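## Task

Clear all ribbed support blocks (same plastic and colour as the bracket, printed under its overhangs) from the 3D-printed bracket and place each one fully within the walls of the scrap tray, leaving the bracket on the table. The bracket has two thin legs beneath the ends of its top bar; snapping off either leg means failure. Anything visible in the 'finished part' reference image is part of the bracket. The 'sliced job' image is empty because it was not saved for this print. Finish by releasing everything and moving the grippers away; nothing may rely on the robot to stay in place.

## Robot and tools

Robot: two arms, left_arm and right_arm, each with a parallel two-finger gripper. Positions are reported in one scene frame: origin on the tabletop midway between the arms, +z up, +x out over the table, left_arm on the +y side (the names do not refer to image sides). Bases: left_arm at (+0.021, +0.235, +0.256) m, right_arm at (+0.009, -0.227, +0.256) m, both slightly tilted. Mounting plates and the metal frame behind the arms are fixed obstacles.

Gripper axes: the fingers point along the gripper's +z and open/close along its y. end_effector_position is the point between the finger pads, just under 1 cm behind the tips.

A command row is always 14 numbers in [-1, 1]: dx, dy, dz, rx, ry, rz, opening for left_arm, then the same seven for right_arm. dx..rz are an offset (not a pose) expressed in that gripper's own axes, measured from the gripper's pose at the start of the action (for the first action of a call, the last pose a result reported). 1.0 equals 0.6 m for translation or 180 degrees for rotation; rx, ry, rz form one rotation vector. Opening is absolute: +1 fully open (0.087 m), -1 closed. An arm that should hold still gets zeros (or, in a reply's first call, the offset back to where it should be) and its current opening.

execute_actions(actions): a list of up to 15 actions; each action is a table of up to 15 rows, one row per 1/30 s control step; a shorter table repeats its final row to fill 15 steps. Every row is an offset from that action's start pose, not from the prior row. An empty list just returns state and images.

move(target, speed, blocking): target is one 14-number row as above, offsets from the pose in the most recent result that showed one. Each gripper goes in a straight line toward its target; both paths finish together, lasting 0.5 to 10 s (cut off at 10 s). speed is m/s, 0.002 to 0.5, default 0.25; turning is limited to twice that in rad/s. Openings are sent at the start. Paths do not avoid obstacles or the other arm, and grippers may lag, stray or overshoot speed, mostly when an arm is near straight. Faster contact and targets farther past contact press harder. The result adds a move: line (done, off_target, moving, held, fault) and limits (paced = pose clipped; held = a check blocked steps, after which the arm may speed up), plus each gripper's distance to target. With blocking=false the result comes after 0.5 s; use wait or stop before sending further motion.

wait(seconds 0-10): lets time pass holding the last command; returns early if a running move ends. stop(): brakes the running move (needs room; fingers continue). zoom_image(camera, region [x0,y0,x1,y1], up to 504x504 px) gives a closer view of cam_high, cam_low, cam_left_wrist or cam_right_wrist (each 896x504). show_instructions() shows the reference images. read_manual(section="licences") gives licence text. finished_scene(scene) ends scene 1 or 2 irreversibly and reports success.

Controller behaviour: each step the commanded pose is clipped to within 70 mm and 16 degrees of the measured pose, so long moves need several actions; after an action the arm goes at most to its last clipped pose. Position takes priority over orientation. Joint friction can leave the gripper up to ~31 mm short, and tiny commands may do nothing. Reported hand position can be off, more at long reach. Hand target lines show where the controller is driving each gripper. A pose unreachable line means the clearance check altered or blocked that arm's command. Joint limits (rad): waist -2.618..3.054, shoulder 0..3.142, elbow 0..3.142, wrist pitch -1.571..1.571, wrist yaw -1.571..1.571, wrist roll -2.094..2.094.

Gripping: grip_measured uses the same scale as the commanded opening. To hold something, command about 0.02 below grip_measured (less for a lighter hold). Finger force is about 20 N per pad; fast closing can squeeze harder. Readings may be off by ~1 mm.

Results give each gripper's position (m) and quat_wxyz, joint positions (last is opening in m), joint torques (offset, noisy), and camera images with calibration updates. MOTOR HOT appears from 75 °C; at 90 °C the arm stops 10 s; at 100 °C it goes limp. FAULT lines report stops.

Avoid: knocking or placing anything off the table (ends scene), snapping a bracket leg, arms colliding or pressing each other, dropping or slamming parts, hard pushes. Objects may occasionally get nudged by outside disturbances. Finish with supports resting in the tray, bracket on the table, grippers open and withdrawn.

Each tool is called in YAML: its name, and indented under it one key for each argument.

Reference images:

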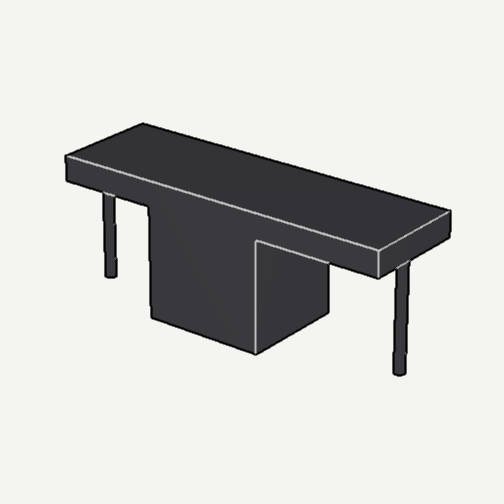

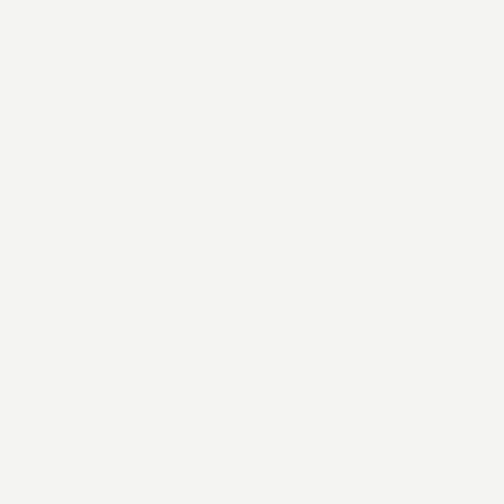

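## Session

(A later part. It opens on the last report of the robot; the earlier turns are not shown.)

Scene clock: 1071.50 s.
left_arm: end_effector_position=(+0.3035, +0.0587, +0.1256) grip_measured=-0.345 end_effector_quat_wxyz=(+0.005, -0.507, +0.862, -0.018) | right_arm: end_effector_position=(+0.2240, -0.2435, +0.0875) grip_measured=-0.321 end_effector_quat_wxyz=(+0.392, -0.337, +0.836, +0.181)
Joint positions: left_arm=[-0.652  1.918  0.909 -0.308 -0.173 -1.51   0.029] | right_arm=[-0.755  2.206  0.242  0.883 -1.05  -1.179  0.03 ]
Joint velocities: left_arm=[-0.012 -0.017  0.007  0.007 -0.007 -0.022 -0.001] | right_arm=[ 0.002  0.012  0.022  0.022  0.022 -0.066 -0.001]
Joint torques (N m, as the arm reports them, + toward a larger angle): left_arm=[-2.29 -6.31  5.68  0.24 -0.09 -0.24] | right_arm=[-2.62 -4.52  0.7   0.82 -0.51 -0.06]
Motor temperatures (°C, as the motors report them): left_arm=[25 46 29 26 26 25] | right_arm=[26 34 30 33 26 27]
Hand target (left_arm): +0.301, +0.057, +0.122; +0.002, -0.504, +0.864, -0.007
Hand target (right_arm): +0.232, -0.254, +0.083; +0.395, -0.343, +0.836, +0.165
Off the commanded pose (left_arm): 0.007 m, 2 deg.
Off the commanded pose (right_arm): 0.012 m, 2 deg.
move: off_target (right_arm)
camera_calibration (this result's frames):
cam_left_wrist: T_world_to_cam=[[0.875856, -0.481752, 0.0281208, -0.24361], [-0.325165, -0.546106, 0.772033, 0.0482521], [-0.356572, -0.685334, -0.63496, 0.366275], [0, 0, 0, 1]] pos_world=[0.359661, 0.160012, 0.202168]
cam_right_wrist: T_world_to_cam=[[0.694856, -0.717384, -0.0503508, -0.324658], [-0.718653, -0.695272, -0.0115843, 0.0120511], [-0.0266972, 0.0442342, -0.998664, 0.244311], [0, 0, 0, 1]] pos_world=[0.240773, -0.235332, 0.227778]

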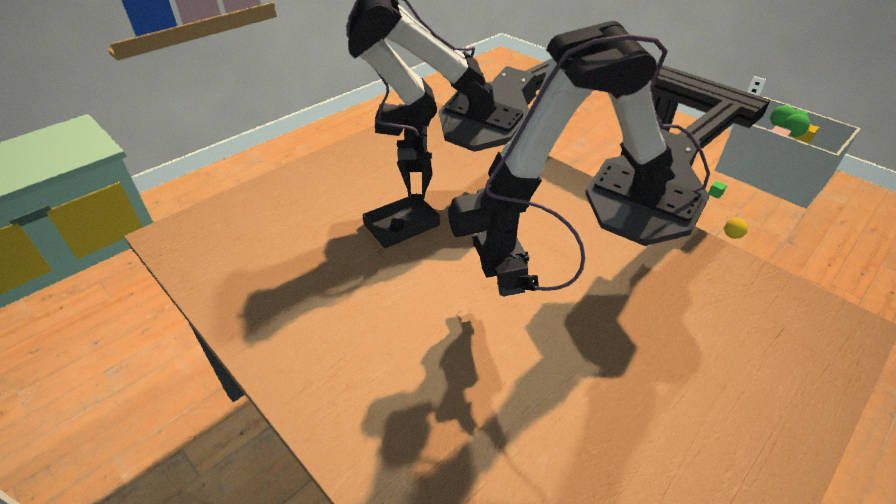

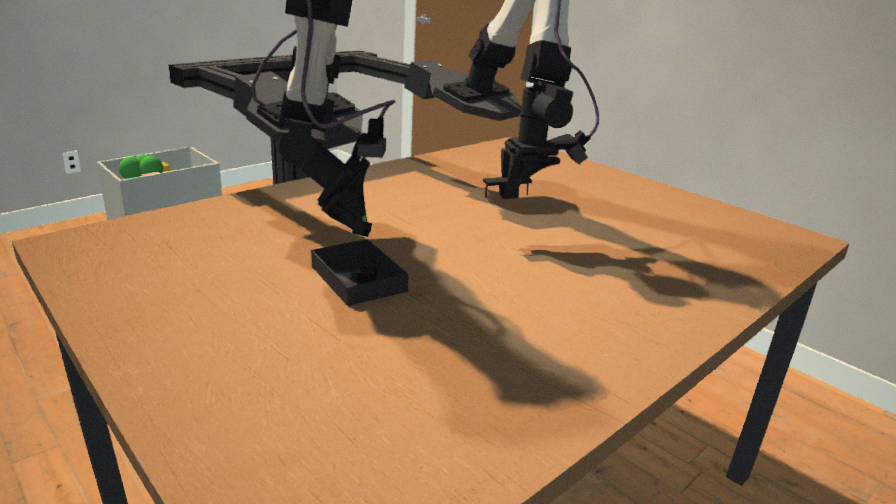

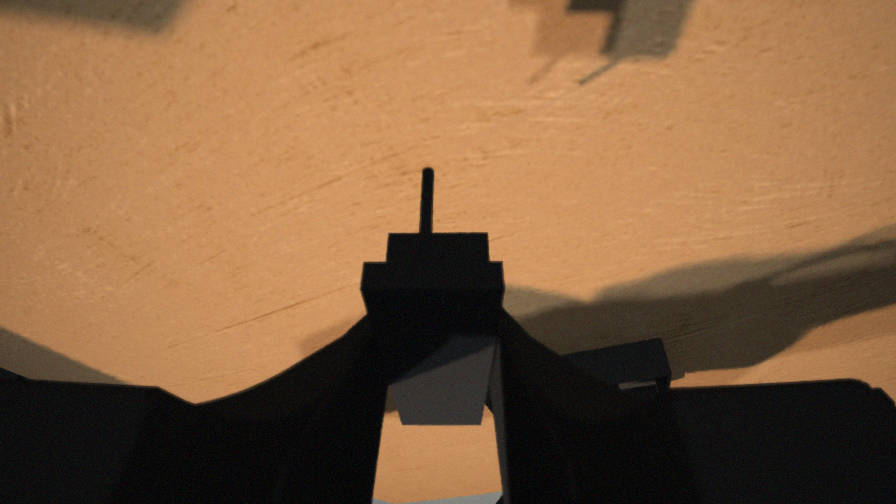

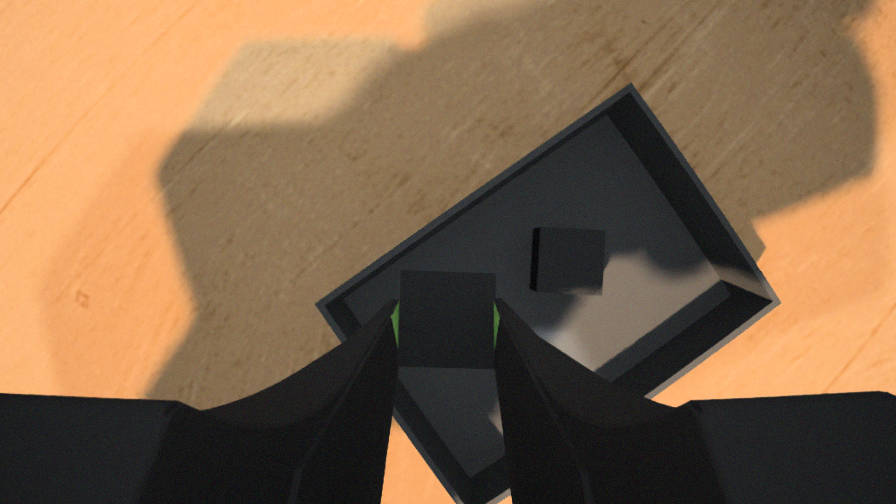

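move:
  target: [-0.00035,0.0110,0.1340,-0.0127,0.0159,0,-0.39, 0.1117,-0.0327,0.0518,0.00997,0,-0.01238,-0.37]
  speed: 0.06

Scene clock: 1125.40 s.
left_arm: end_effector_position=(+0.2901, +0.0630, +0.0490) grip_measured=-0.345 end_effector_quat_wxyz=(-0.027, -0.502, +0.864, -0.002) | right_arm: end_effector_position=(+0.2198, -0.2613, +0.0200) grip_measured=-0.321 end_effector_quat_wxyz=(+0.395, -0.343, +0.835, +0.171)
Joint positions: left_arm=[-0.595  2.204  0.949 -0.118 -0.126 -1.454  0.029] | right_arm=[-0.775  2.618  0.436  1.094 -1.052 -1.213  0.03 ]
Joint velocities: left_arm=[-0.017  0.002 -0.017  0.037  0.051  0.037 -0.   ] | right_arm=[-0.012  0.022 -0.002  0.022 -0.037  0.007 -0.001]
Joint torques (N m, as the arm reports them, + toward a larger angle): left_arm=[-0.16 -7.07  4.36  0.44  0.13 -0.11] | right_arm=[-2.85 -5.44 -1.01  0.82 -0.66 -0.02]
Motor temperatures (°C, as the motors report them): left_arm=[25 43 31 26 26 25] | right_arm=[26 33 28 32 26 27]
Hand target (left_arm): +0.299, +0.061, +0.044; -0.026, -0.506, +0.862, -0.012
Hand target (right_arm): +0.225, -0.269, +0.016; +0.401, -0.347, +0.832, +0.160
Off the commanded pose (left_arm): 0.011 m, 1 deg.
Off the commanded pose (right_arm): 0.009 m, 2 deg.
move: off_target (left_arm)
camera_calibration (this result's frames):
cam_left_wrist: T_world_to_cam=[[0.870605, -0.491018, -0.0307811, -0.222699], [-0.27548, -0.538369, 0.79641, 0.0893169], [-0.407624, -0.684879, -0.603973, 0.329186], [0, 0, 0, 1]] pos_world=[0.352672, 0.164189, 0.120832]
cam_right_wrist: T_world_to_cam=[[0.696452, -0.717089, -0.0271542, -0.3386], [-0.717497, -0.696501, -0.0091787, -0.00479212], [-0.012331, 0.0258756, -0.999589, 0.169598], [0, 0, 0, 1]] pos_world=[0.234472, -0.250533, 0.16029]

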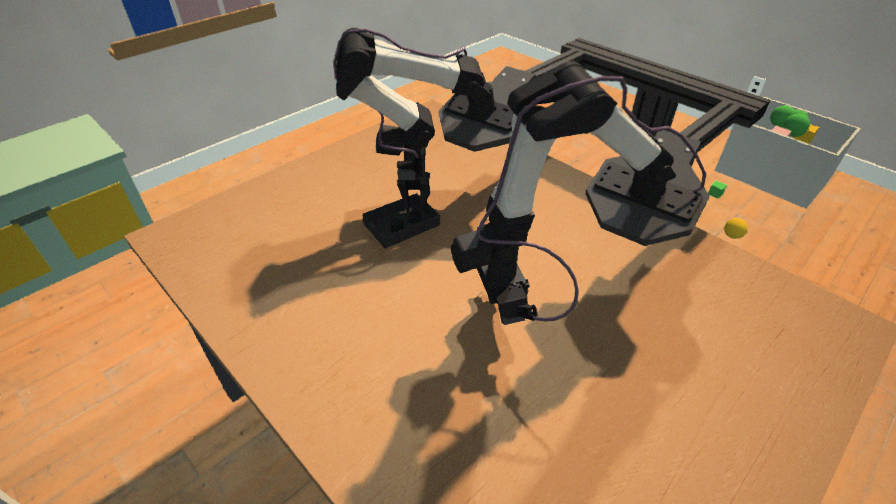

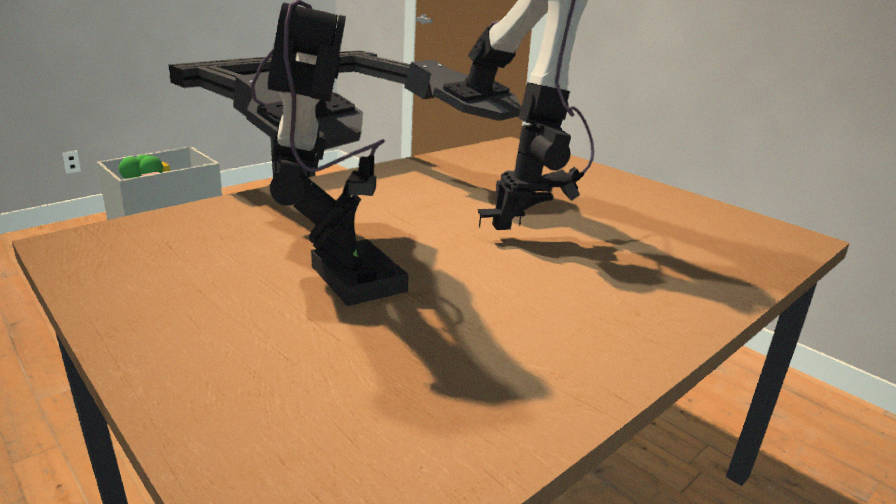

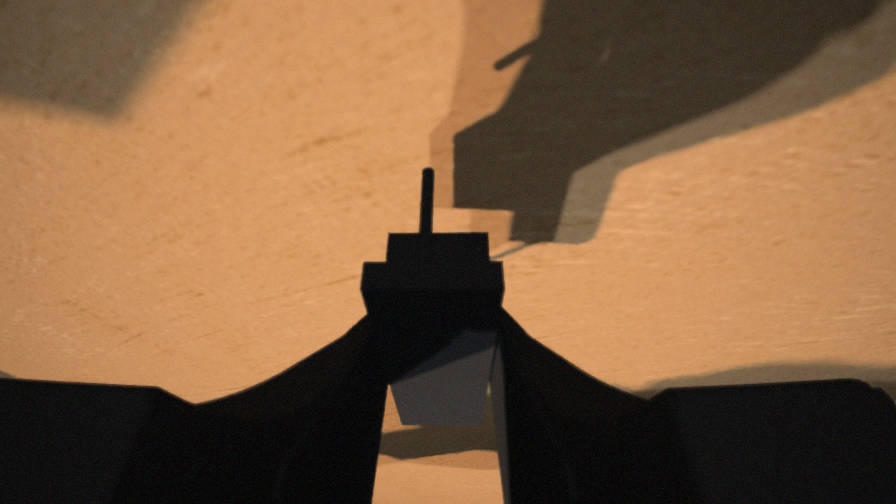

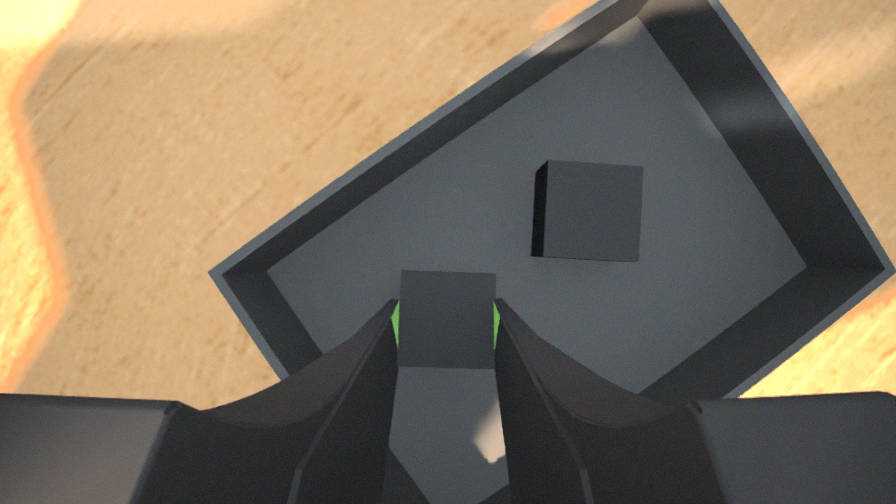

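zoom_image:
  camera: "cam_right_wrist"
  region: [370, 140, 670, 390]

zoom_image:
  camera: "cam_low"
  region: [450, 170, 610, 260]

Region (370, 140, 670, 390) of cam_right_wrist's 896x504 image, scaled by 1.680, with more detail than that image has.

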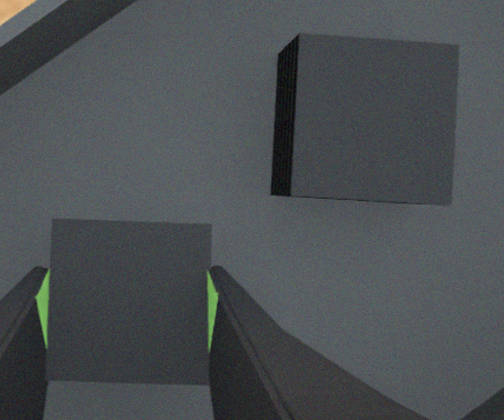

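Region (450, 170, 610, 260) of cam_low's 896x504 image, scaled by 3.150, with more detail than that image has; it fills the top 284 rows of this view, and the rest is white.

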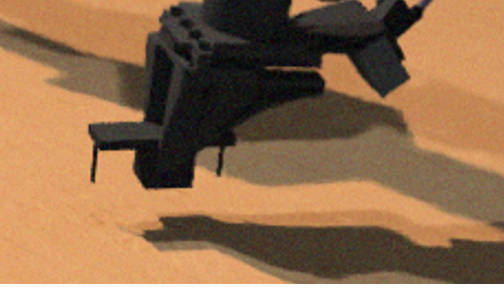

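move:
  target: [-0.00235,-0.00115,0.0482,0.0095,0.0016,0,-0.39, 0,0,0,0,0,0,0.1]
  speed: 0.03

Scene clock: 1158.63 s.
left_arm: end_effector_position=(+0.2916, +0.0614, +0.0266) grip_measured=-0.345 end_effector_quat_wxyz=(-0.016, -0.501, +0.865, -0.015) | right_arm: end_effector_position=(+0.2206, -0.2616, +0.0202) grip_measured=+0.100 end_effector_quat_wxyz=(+0.397, -0.344, +0.834, +0.169)
Joint positions: left_arm=[-0.587  2.283  0.949 -0.005 -0.125 -1.438  0.029] | right_arm=[-0.775  2.618  0.436  1.1   -1.053 -1.213  0.048]
Joint velocities: left_arm=[-0.007 -0.012 -0.022  0.007 -0.051  0.022  0.   ] | right_arm=[-0.017 -0.002 -0.002 -0.007 -0.066  0.022  0.   ]
Joint torques (N m, as the arm reports them, + toward a larger angle): left_arm=[-0.29 -7.08  1.95  0.46  0.13 -0.13] | right_arm=[-1.98 -6.58 -3.19  0.65 -0.62  0.03]
Motor temperatures (°C, as the motors report them): left_arm=[25 43 30 26 26 25] | right_arm=[26 33 28 32 26 27]
Hand target (left_arm): +0.290, +0.063, +0.020; -0.021, -0.503, +0.864, -0.016
Hand target (right_arm): +0.220, -0.261, +0.020; +0.395, -0.343, +0.835, +0.171
Off the commanded pose (left_arm): 0.007 m, 1 deg.
Off the commanded pose (right_arm): 0.001 m, 0 deg.
move: done
camera_calibration (this result's frames):
cam_left_wrist: T_world_to_cam=[[0.869797, -0.493407, 0.00171154, -0.22592], [-0.301236, -0.528276, 0.79384, 0.113636], [-0.390782, -0.690995, -0.608125, 0.310635], [0, 0, 0, 1]] pos_world=[0.352127, 0.163208, 0.0990834]
cam_right_wrist: T_world_to_cam=[[0.697433, -0.716292, -0.0226409, -0.339499], [-0.716608, -0.697386, -0.0111944, -0.00482395], [-0.00777103, 0.024032, -0.999681, 0.168391], [0, 0, 0, 1]] pos_world=[0.23463, -0.250592, 0.160597]

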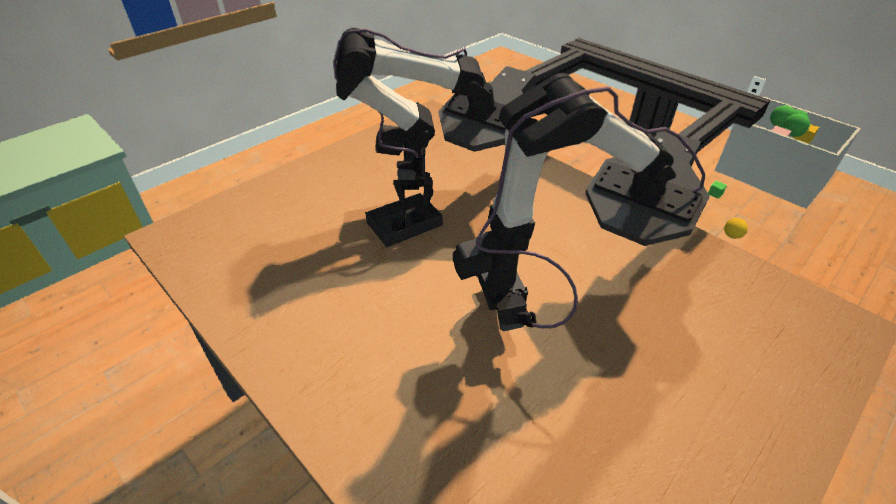

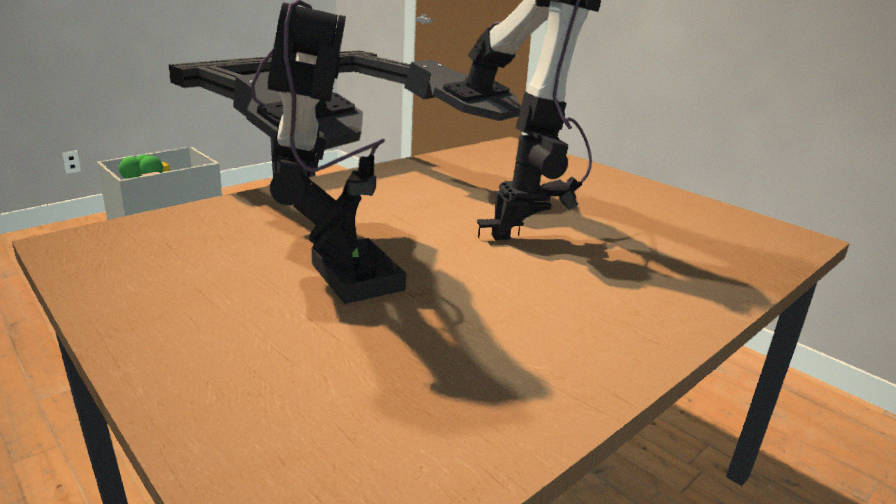

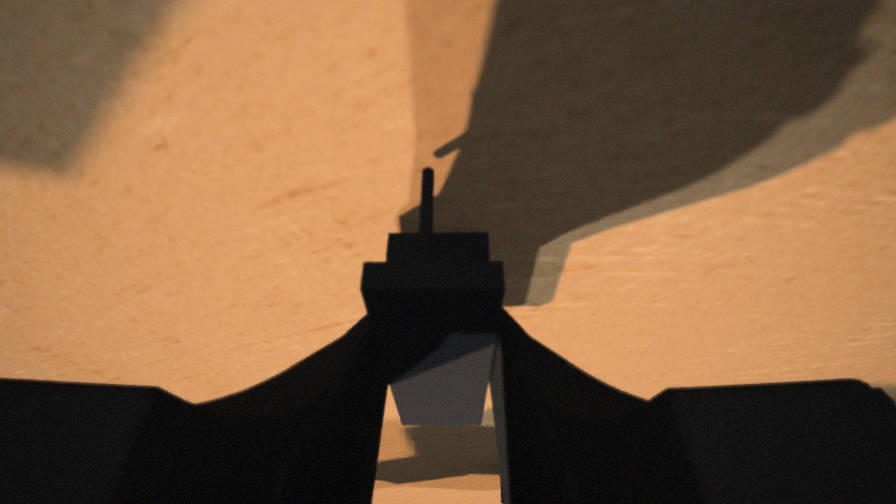

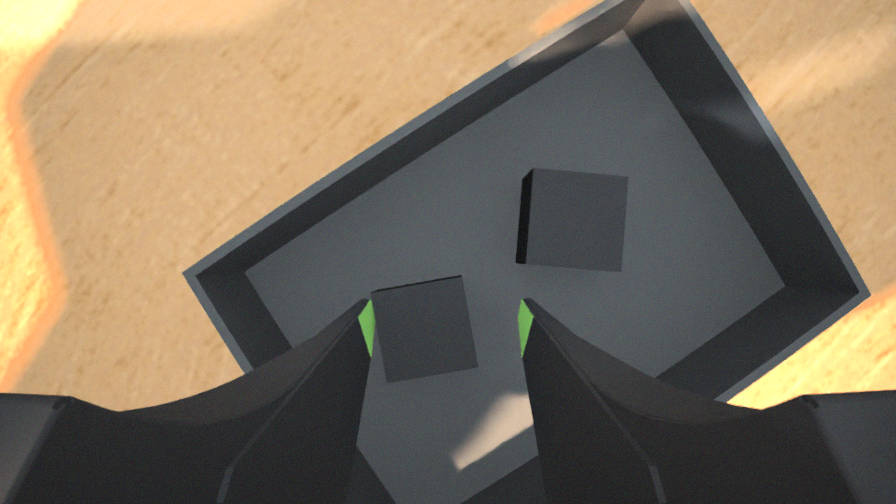

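move:
  target: [-0.0007,0.0002,0.0160,0,0.003,0,-0.39, -0.1168,0.0013,-0.0942,0,0,0,0.1]
  speed: 0.08

zoom_image:
  camera: "cam_left_wrist"
  region: [360, 110, 520, 250]

zoom_image:
  camera: "cam_low"
  region: [450, 180, 610, 270]

Scene clock: 1172.70 s.
left_arm: end_effector_position=(+0.2887, +0.0618, +0.0228) grip_measured=-0.345 end_effector_quat_wxyz=(-0.018, -0.499, +0.866, -0.013) | right_arm: end_effector_position=(+0.2208, -0.2604, +0.1075) grip_measured=+0.100 end_effector_quat_wxyz=(+0.395, -0.346, +0.834, +0.171)
Joint positions: left_arm=[-0.587  2.297  0.949  0.004 -0.125 -1.434  0.029] | right_arm=[-0.861  2.022  0.271  0.512 -1.087 -1.39   0.048]
Joint velocities: left_arm=[ 0.002 -0.002 -0.007 -0.051  0.081 -0.007 -0.001] | right_arm=[ 0.007  0.002  0.007  0.022  0.081 -0.037 -0.   ]
Joint torques (N m, as the arm reports them, + toward a larger angle): left_arm=[-0.37 -7.04  2.88  0.46  0.11 -0.11] | right_arm=[-2.71 -6.86 -1.34  0.37 -0.72 -0.04]
Motor temperatures (°C, as the motors report them): left_arm=[25 43 30 26 26 25] | right_arm=[26 34 28 31 26 27]
Hand target (left_arm): +0.291, +0.062, +0.017; -0.020, -0.501, +0.865, -0.017
Hand target (right_arm): +0.219, -0.260, +0.110; +0.397, -0.344, +0.834, +0.170
Off the commanded pose (left_arm): 0.006 m, 1 deg.
Off the commanded pose (right_arm): 0.003 m, 0 deg.
move: done
camera_calibration (this result's frames):
cam_left_wrist: T_world_to_cam=[[0.867648, -0.497168, -0.00335857, -0.222271], [-0.299768, -0.528514, 0.794237, 0.115631], [-0.396644, -0.688111, -0.607599, 0.309055], [0, 0, 0, 1]] pos_world=[0.350101, 0.163271, 0.0951967]
cam_right_wrist: T_world_to_cam=[[0.701355, -0.71238, -0.024801, -0.33636], [-0.712732, -0.701373, -0.00942995, -0.00493653], [-0.0106771, 0.0242902, -0.999648, 0.256338], [0, 0, 0, 1]] pos_world=[0.235126, -0.249305, 0.247859]

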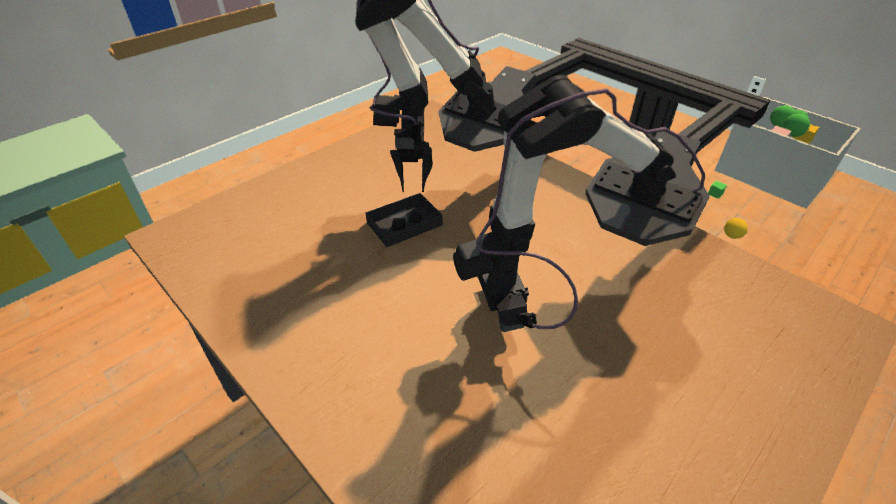

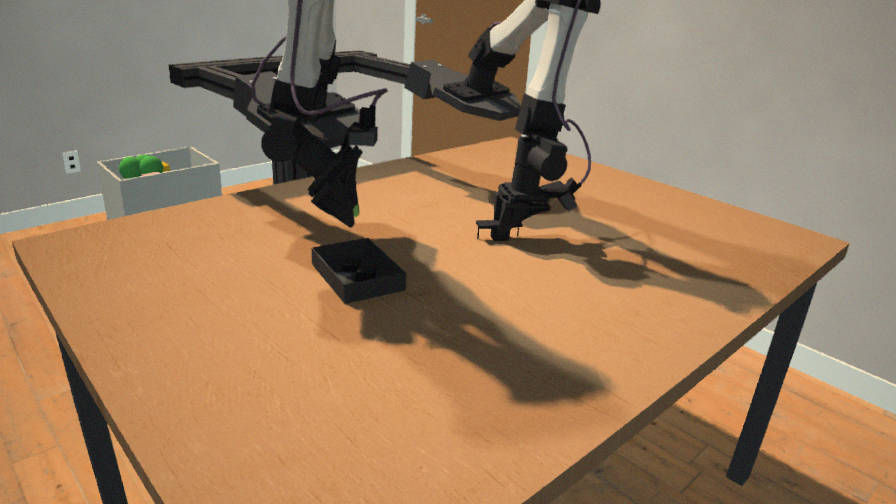

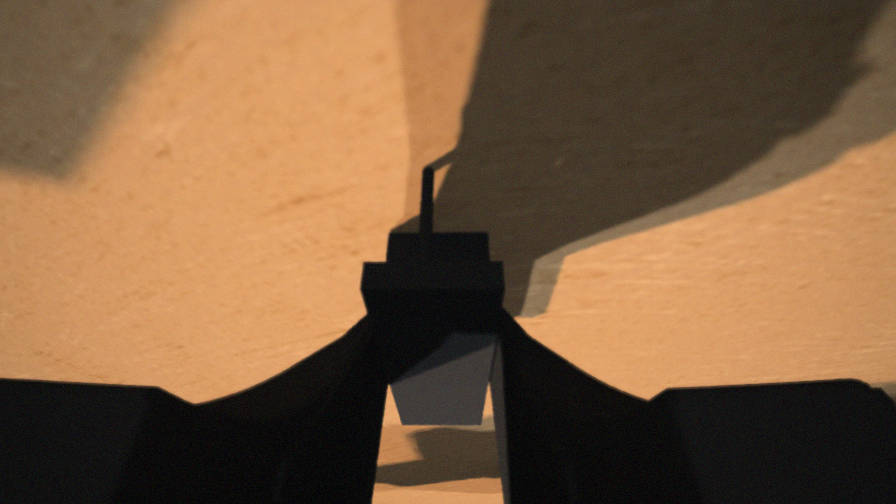

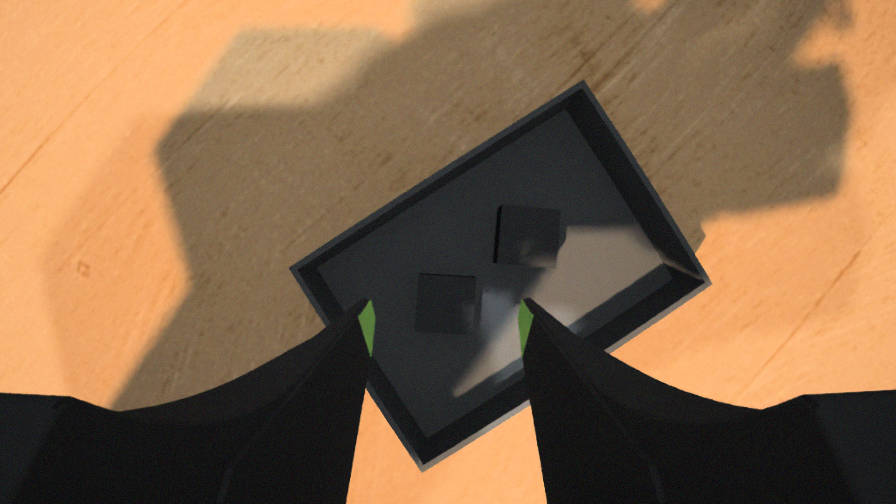

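Region (360, 110, 520, 250) of cam_left_wrist's 896x504 image, scaled by 3.150, with more detail than that image has; it fills the top 441 rows of this view, and the rest is white.

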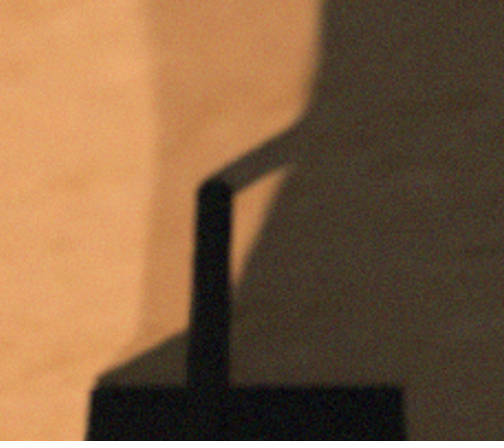

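Region (450, 180, 610, 270) of cam_low's 896x504 image, scaled by 3.150, with more detail than that image has; it fills the top 284 rows of this view, and the rest is white.

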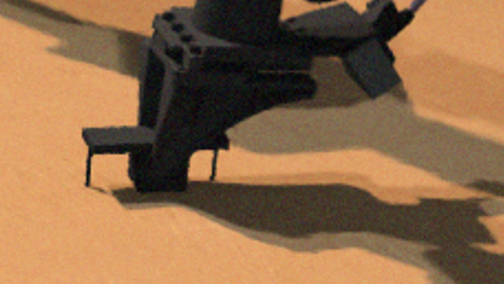

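execute_actions:
  actions:
    - [[0,0,0,0,0,0,-0.36, 0,0,0,0,0,0,0.1],[0,0,0,0,0,0,-0.33, 0,0,0,0,0,0,0.1],[0,0,0,0,0,0,-0.30, 0,0,0,0,0,0,0.1],[0,0,0,0,0,0,-0.25, 0,0,0,0,0,0,0.1],[0,0,0,0,0,0,-0.2, 0,0,0,0,0,0,0.1],[0,0,0,0,0,0,-0.1, 0,0,0,0,0,0,0.1],[0,0,0,0,0,0,0.0, 0,0,0,0,0,0,0.1],[0,0,0,0,0,0,0.1, 0,0,0,0,0,0,0.1],[0,0,0,0,0,0,0.2, 0,0,0,0,0,0,0.1],[0,0,0,0,0,0,0.3, 0,0,0,0,0,0,0.1]]

move:
  target: [0.0075,0,-0.18,0,0,0,0.3, -0.05,0,-0.08,0,0,0,0.1]
  speed: 0.12

Scene clock: 1178.77 s.
left_arm: end_effector_position=(+0.2887, +0.0618, +0.0228) grip_measured=+0.300 end_effector_quat_wxyz=(-0.018, -0.499, +0.866, -0.013) | right_arm: end_effector_position=(+0.2203, -0.2601, +0.1075) grip_measured=+0.100 end_effector_quat_wxyz=(+0.395, -0.346, +0.834, +0.172)
Joint positions: left_arm=[-0.587  2.297  0.949  0.004 -0.125 -1.434  0.057] | right_arm=[-0.861  2.022  0.271  0.509 -1.087 -1.392  0.048]
Joint velocities: left_arm=[-0.017 -0.012  0.002 -0.037 -0.066 -0.051  0.   ] | right_arm=[-0.012 -0.022 -0.012 -0.051  0.007 -0.051  0.001]
Joint torques (N m, as the arm reports them, + toward a larger angle): left_arm=[-1.33 -8.88  1.69  0.33 -0.02 -0.18] | right_arm=[-1.71 -5.63 -0.54  0.51 -0.64  0.05]
Motor temperatures (°C, as the motors report them): left_arm=[25 43 30 26 26 25] | right_arm=[26 34 28 31 26 27]
Hand target (left_arm): +0.289, +0.062, +0.023; -0.018, -0.499, +0.866, -0.013
Hand target (right_arm): +0.221, -0.260, +0.108; +0.395, -0.346, +0.834, +0.171
Off the commanded pose (left_arm): 0.000 m, 0 deg.
Off the commanded pose (right_arm): 0.001 m, 0 deg.
camera_calibration (this result's frames):
cam_left_wrist: T_world_to_cam=[[0.867648, -0.497168, -0.00335857, -0.222271], [-0.299768, -0.528514, 0.794237, 0.115631], [-0.396644, -0.688111, -0.607599, 0.309055], [0, 0, 0, 1]] pos_world=[0.350101, 0.163271, 0.0951967]
cam_right_wrist: T_world_to_cam=[[0.701419, -0.712253, -0.0265818, -0.335637], [-0.712644, -0.701467, -0.00905382, -0.00517254], [-0.0121976, 0.0252939, -0.999606, 0.256864], [0, 0, 0, 1]] pos_world=[0.234869, -0.249184, 0.247794]

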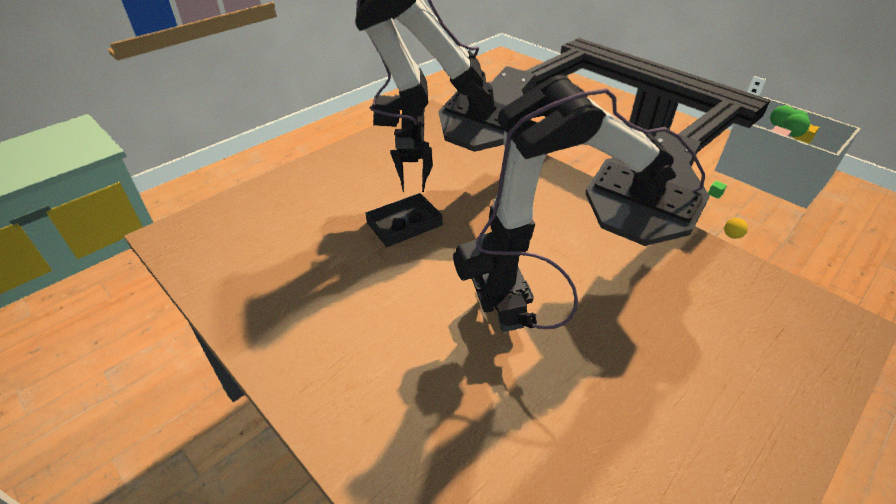

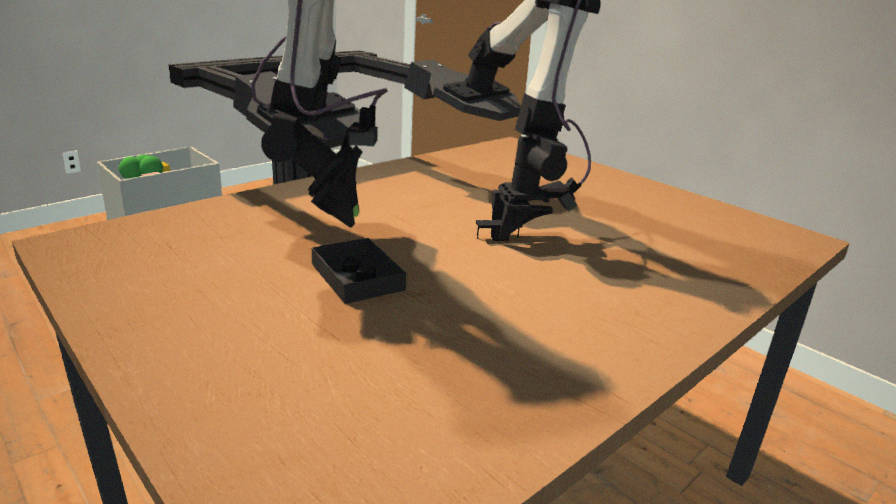

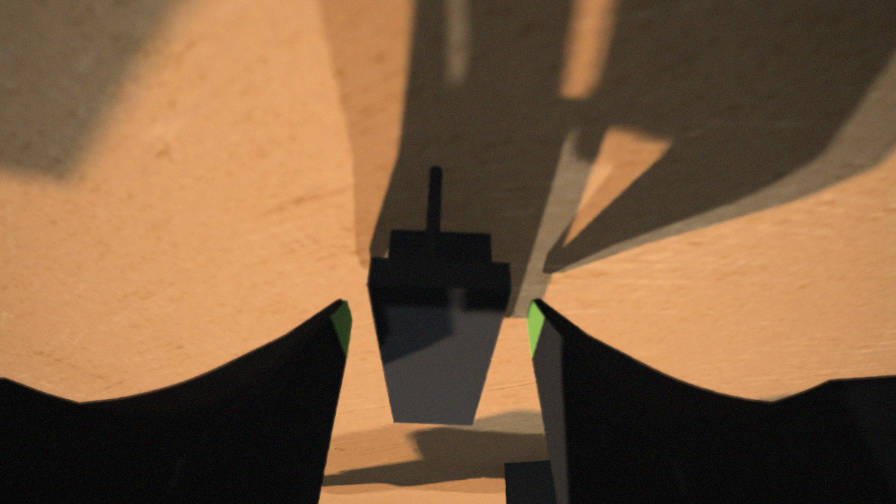

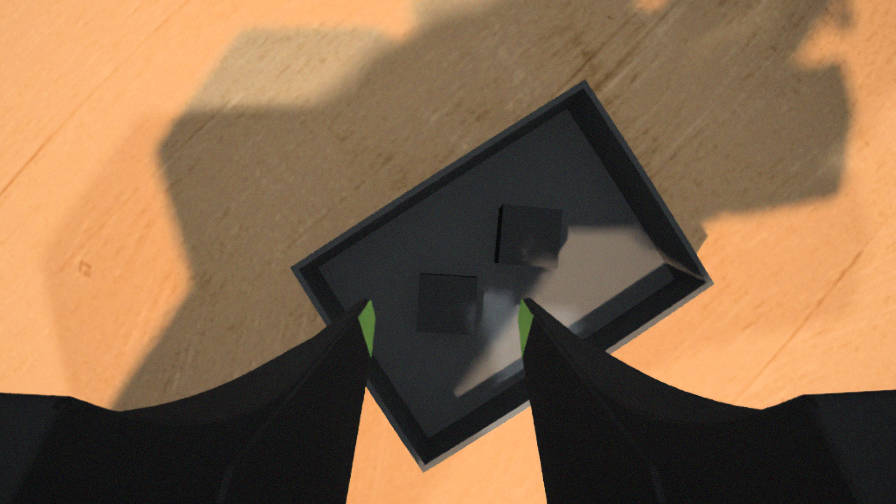

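Scene clock: 1180.37 s.
left_arm: end_effector_position=(+0.3027, +0.0586, +0.1321) grip_measured=+0.300 end_effector_quat_wxyz=(-0.012, -0.503, +0.864, -0.027) | right_arm: end_effector_position=(+0.2025, -0.2661, +0.1601) grip_measured=+0.100 end_effector_quat_wxyz=(+0.391, -0.345, +0.835, +0.178)
Joint positions: left_arm=[-0.635  1.899  0.912 -0.331 -0.13  -1.485  0.057] | right_arm=[-1.025  1.681  0.327 -0.233 -1.11  -1.765  0.048]
Joint velocities: left_arm=[-0.002  0.012  0.002 -0.051  0.022  0.022 -0.001] | right_arm=[ 0.002 -0.012 -0.022 -0.051  0.037 -0.037  0.   ]
Joint torques (N m, as the arm reports them, + toward a larger angle): left_arm=[-2.12 -8.77  2.05  0.23 -0.09 -0.23] | right_arm=[-2.55 -3.69  3.87 -0.14 -0.69 -0.04]
Motor temperatures (°C, as the motors report them): left_arm=[25 43 30 26 26 25] | right_arm=[26 34 28 31 26 27]
Hand target (left_arm): +0.290, +0.062, +0.132; -0.018, -0.499, +0.866, -0.013
Hand target (right_arm): +0.207, -0.273, +0.161; +0.394, -0.346, +0.834, +0.172
Off the commanded pose (left_arm): 0.015 m, 2 deg.
Off the commanded pose (right_arm): 0.009 m, 1 deg.
move: off_target (left_arm)
camera_calibration (this result's frames):
cam_left_wrist: T_world_to_cam=[[0.871772, -0.489126, 0.027721, -0.241452], [-0.315127, -0.516531, 0.796173, 0.0349686], [-0.37511, -0.702817, -0.604434, 0.372683], [0, 0, 0, 1]] pos_world=[0.361309, 0.16189, 0.204115]
cam_right_wrist: T_world_to_cam=[[0.704068, -0.709034, -0.0394853, -0.323649], [-0.709734, -0.704447, -0.00568746, -0.0234655], [-0.0237827, 0.0320284, -0.999204, 0.31347], [0, 0, 0, 1]] pos_world=[0.218672, -0.256048, 0.300307]

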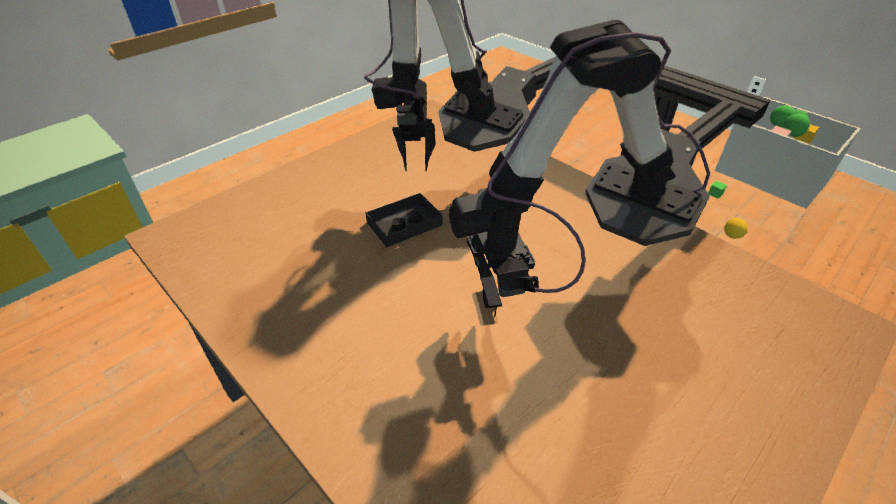

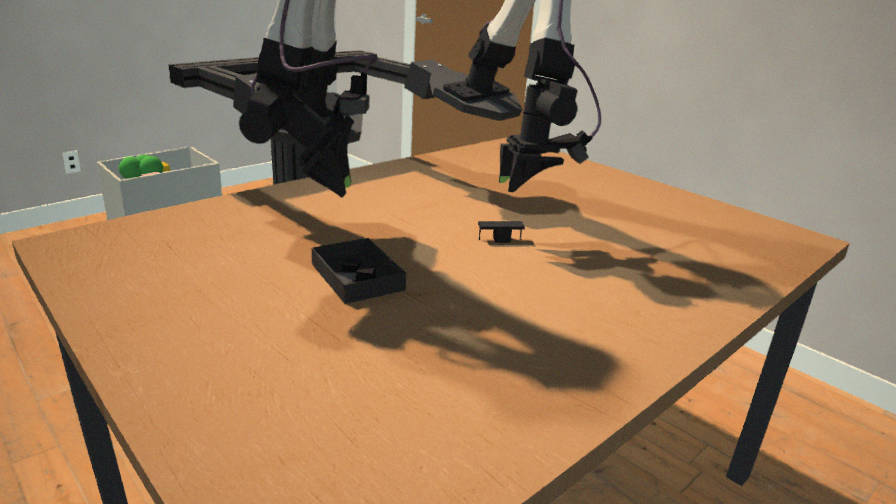

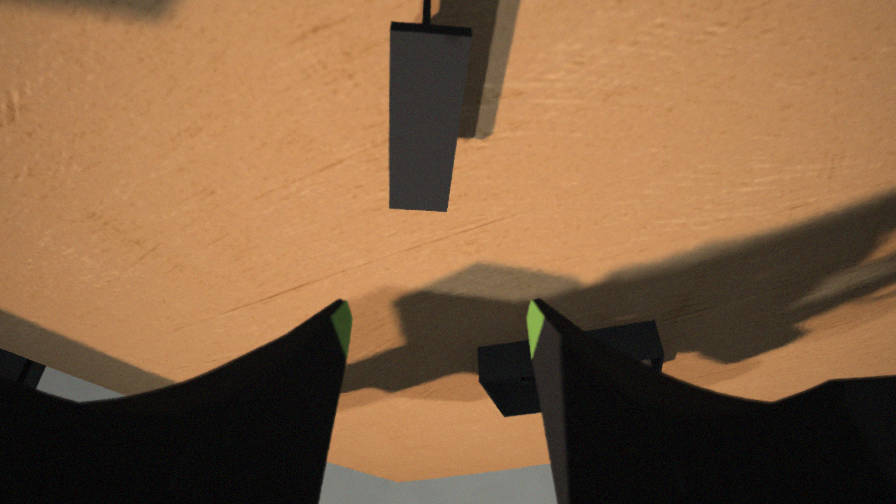

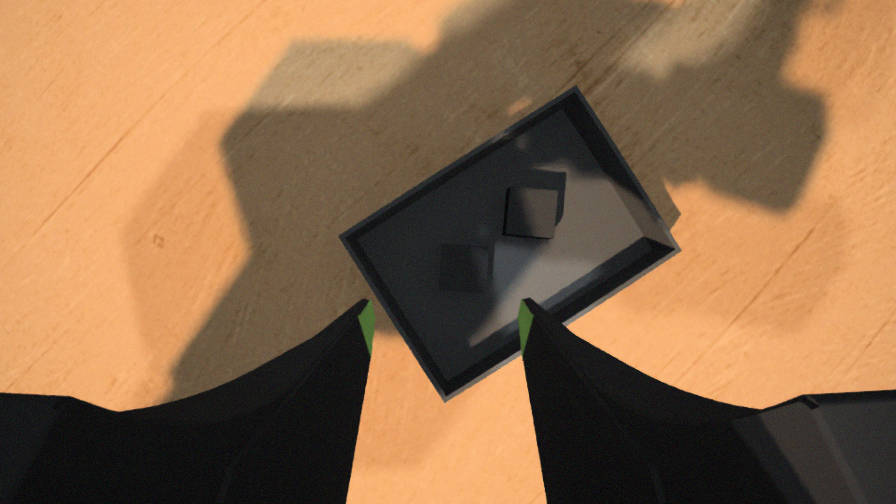

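zoom_image:
  camera: "cam_low"
  region: [455, 205, 555, 260]

Region (455, 205, 555, 260) of cam_low's 896x504 image, scaled by 5.040, with more detail than that image has; it fills the top 277 rows of this view, and the rest is white.

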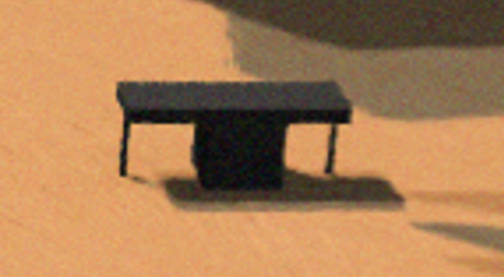

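The bracket is clean, both legs are intact and it's standing on the table. Both blocks are in the tray.

finished_scene:
  scene: 1

The scene is finished: the task was done.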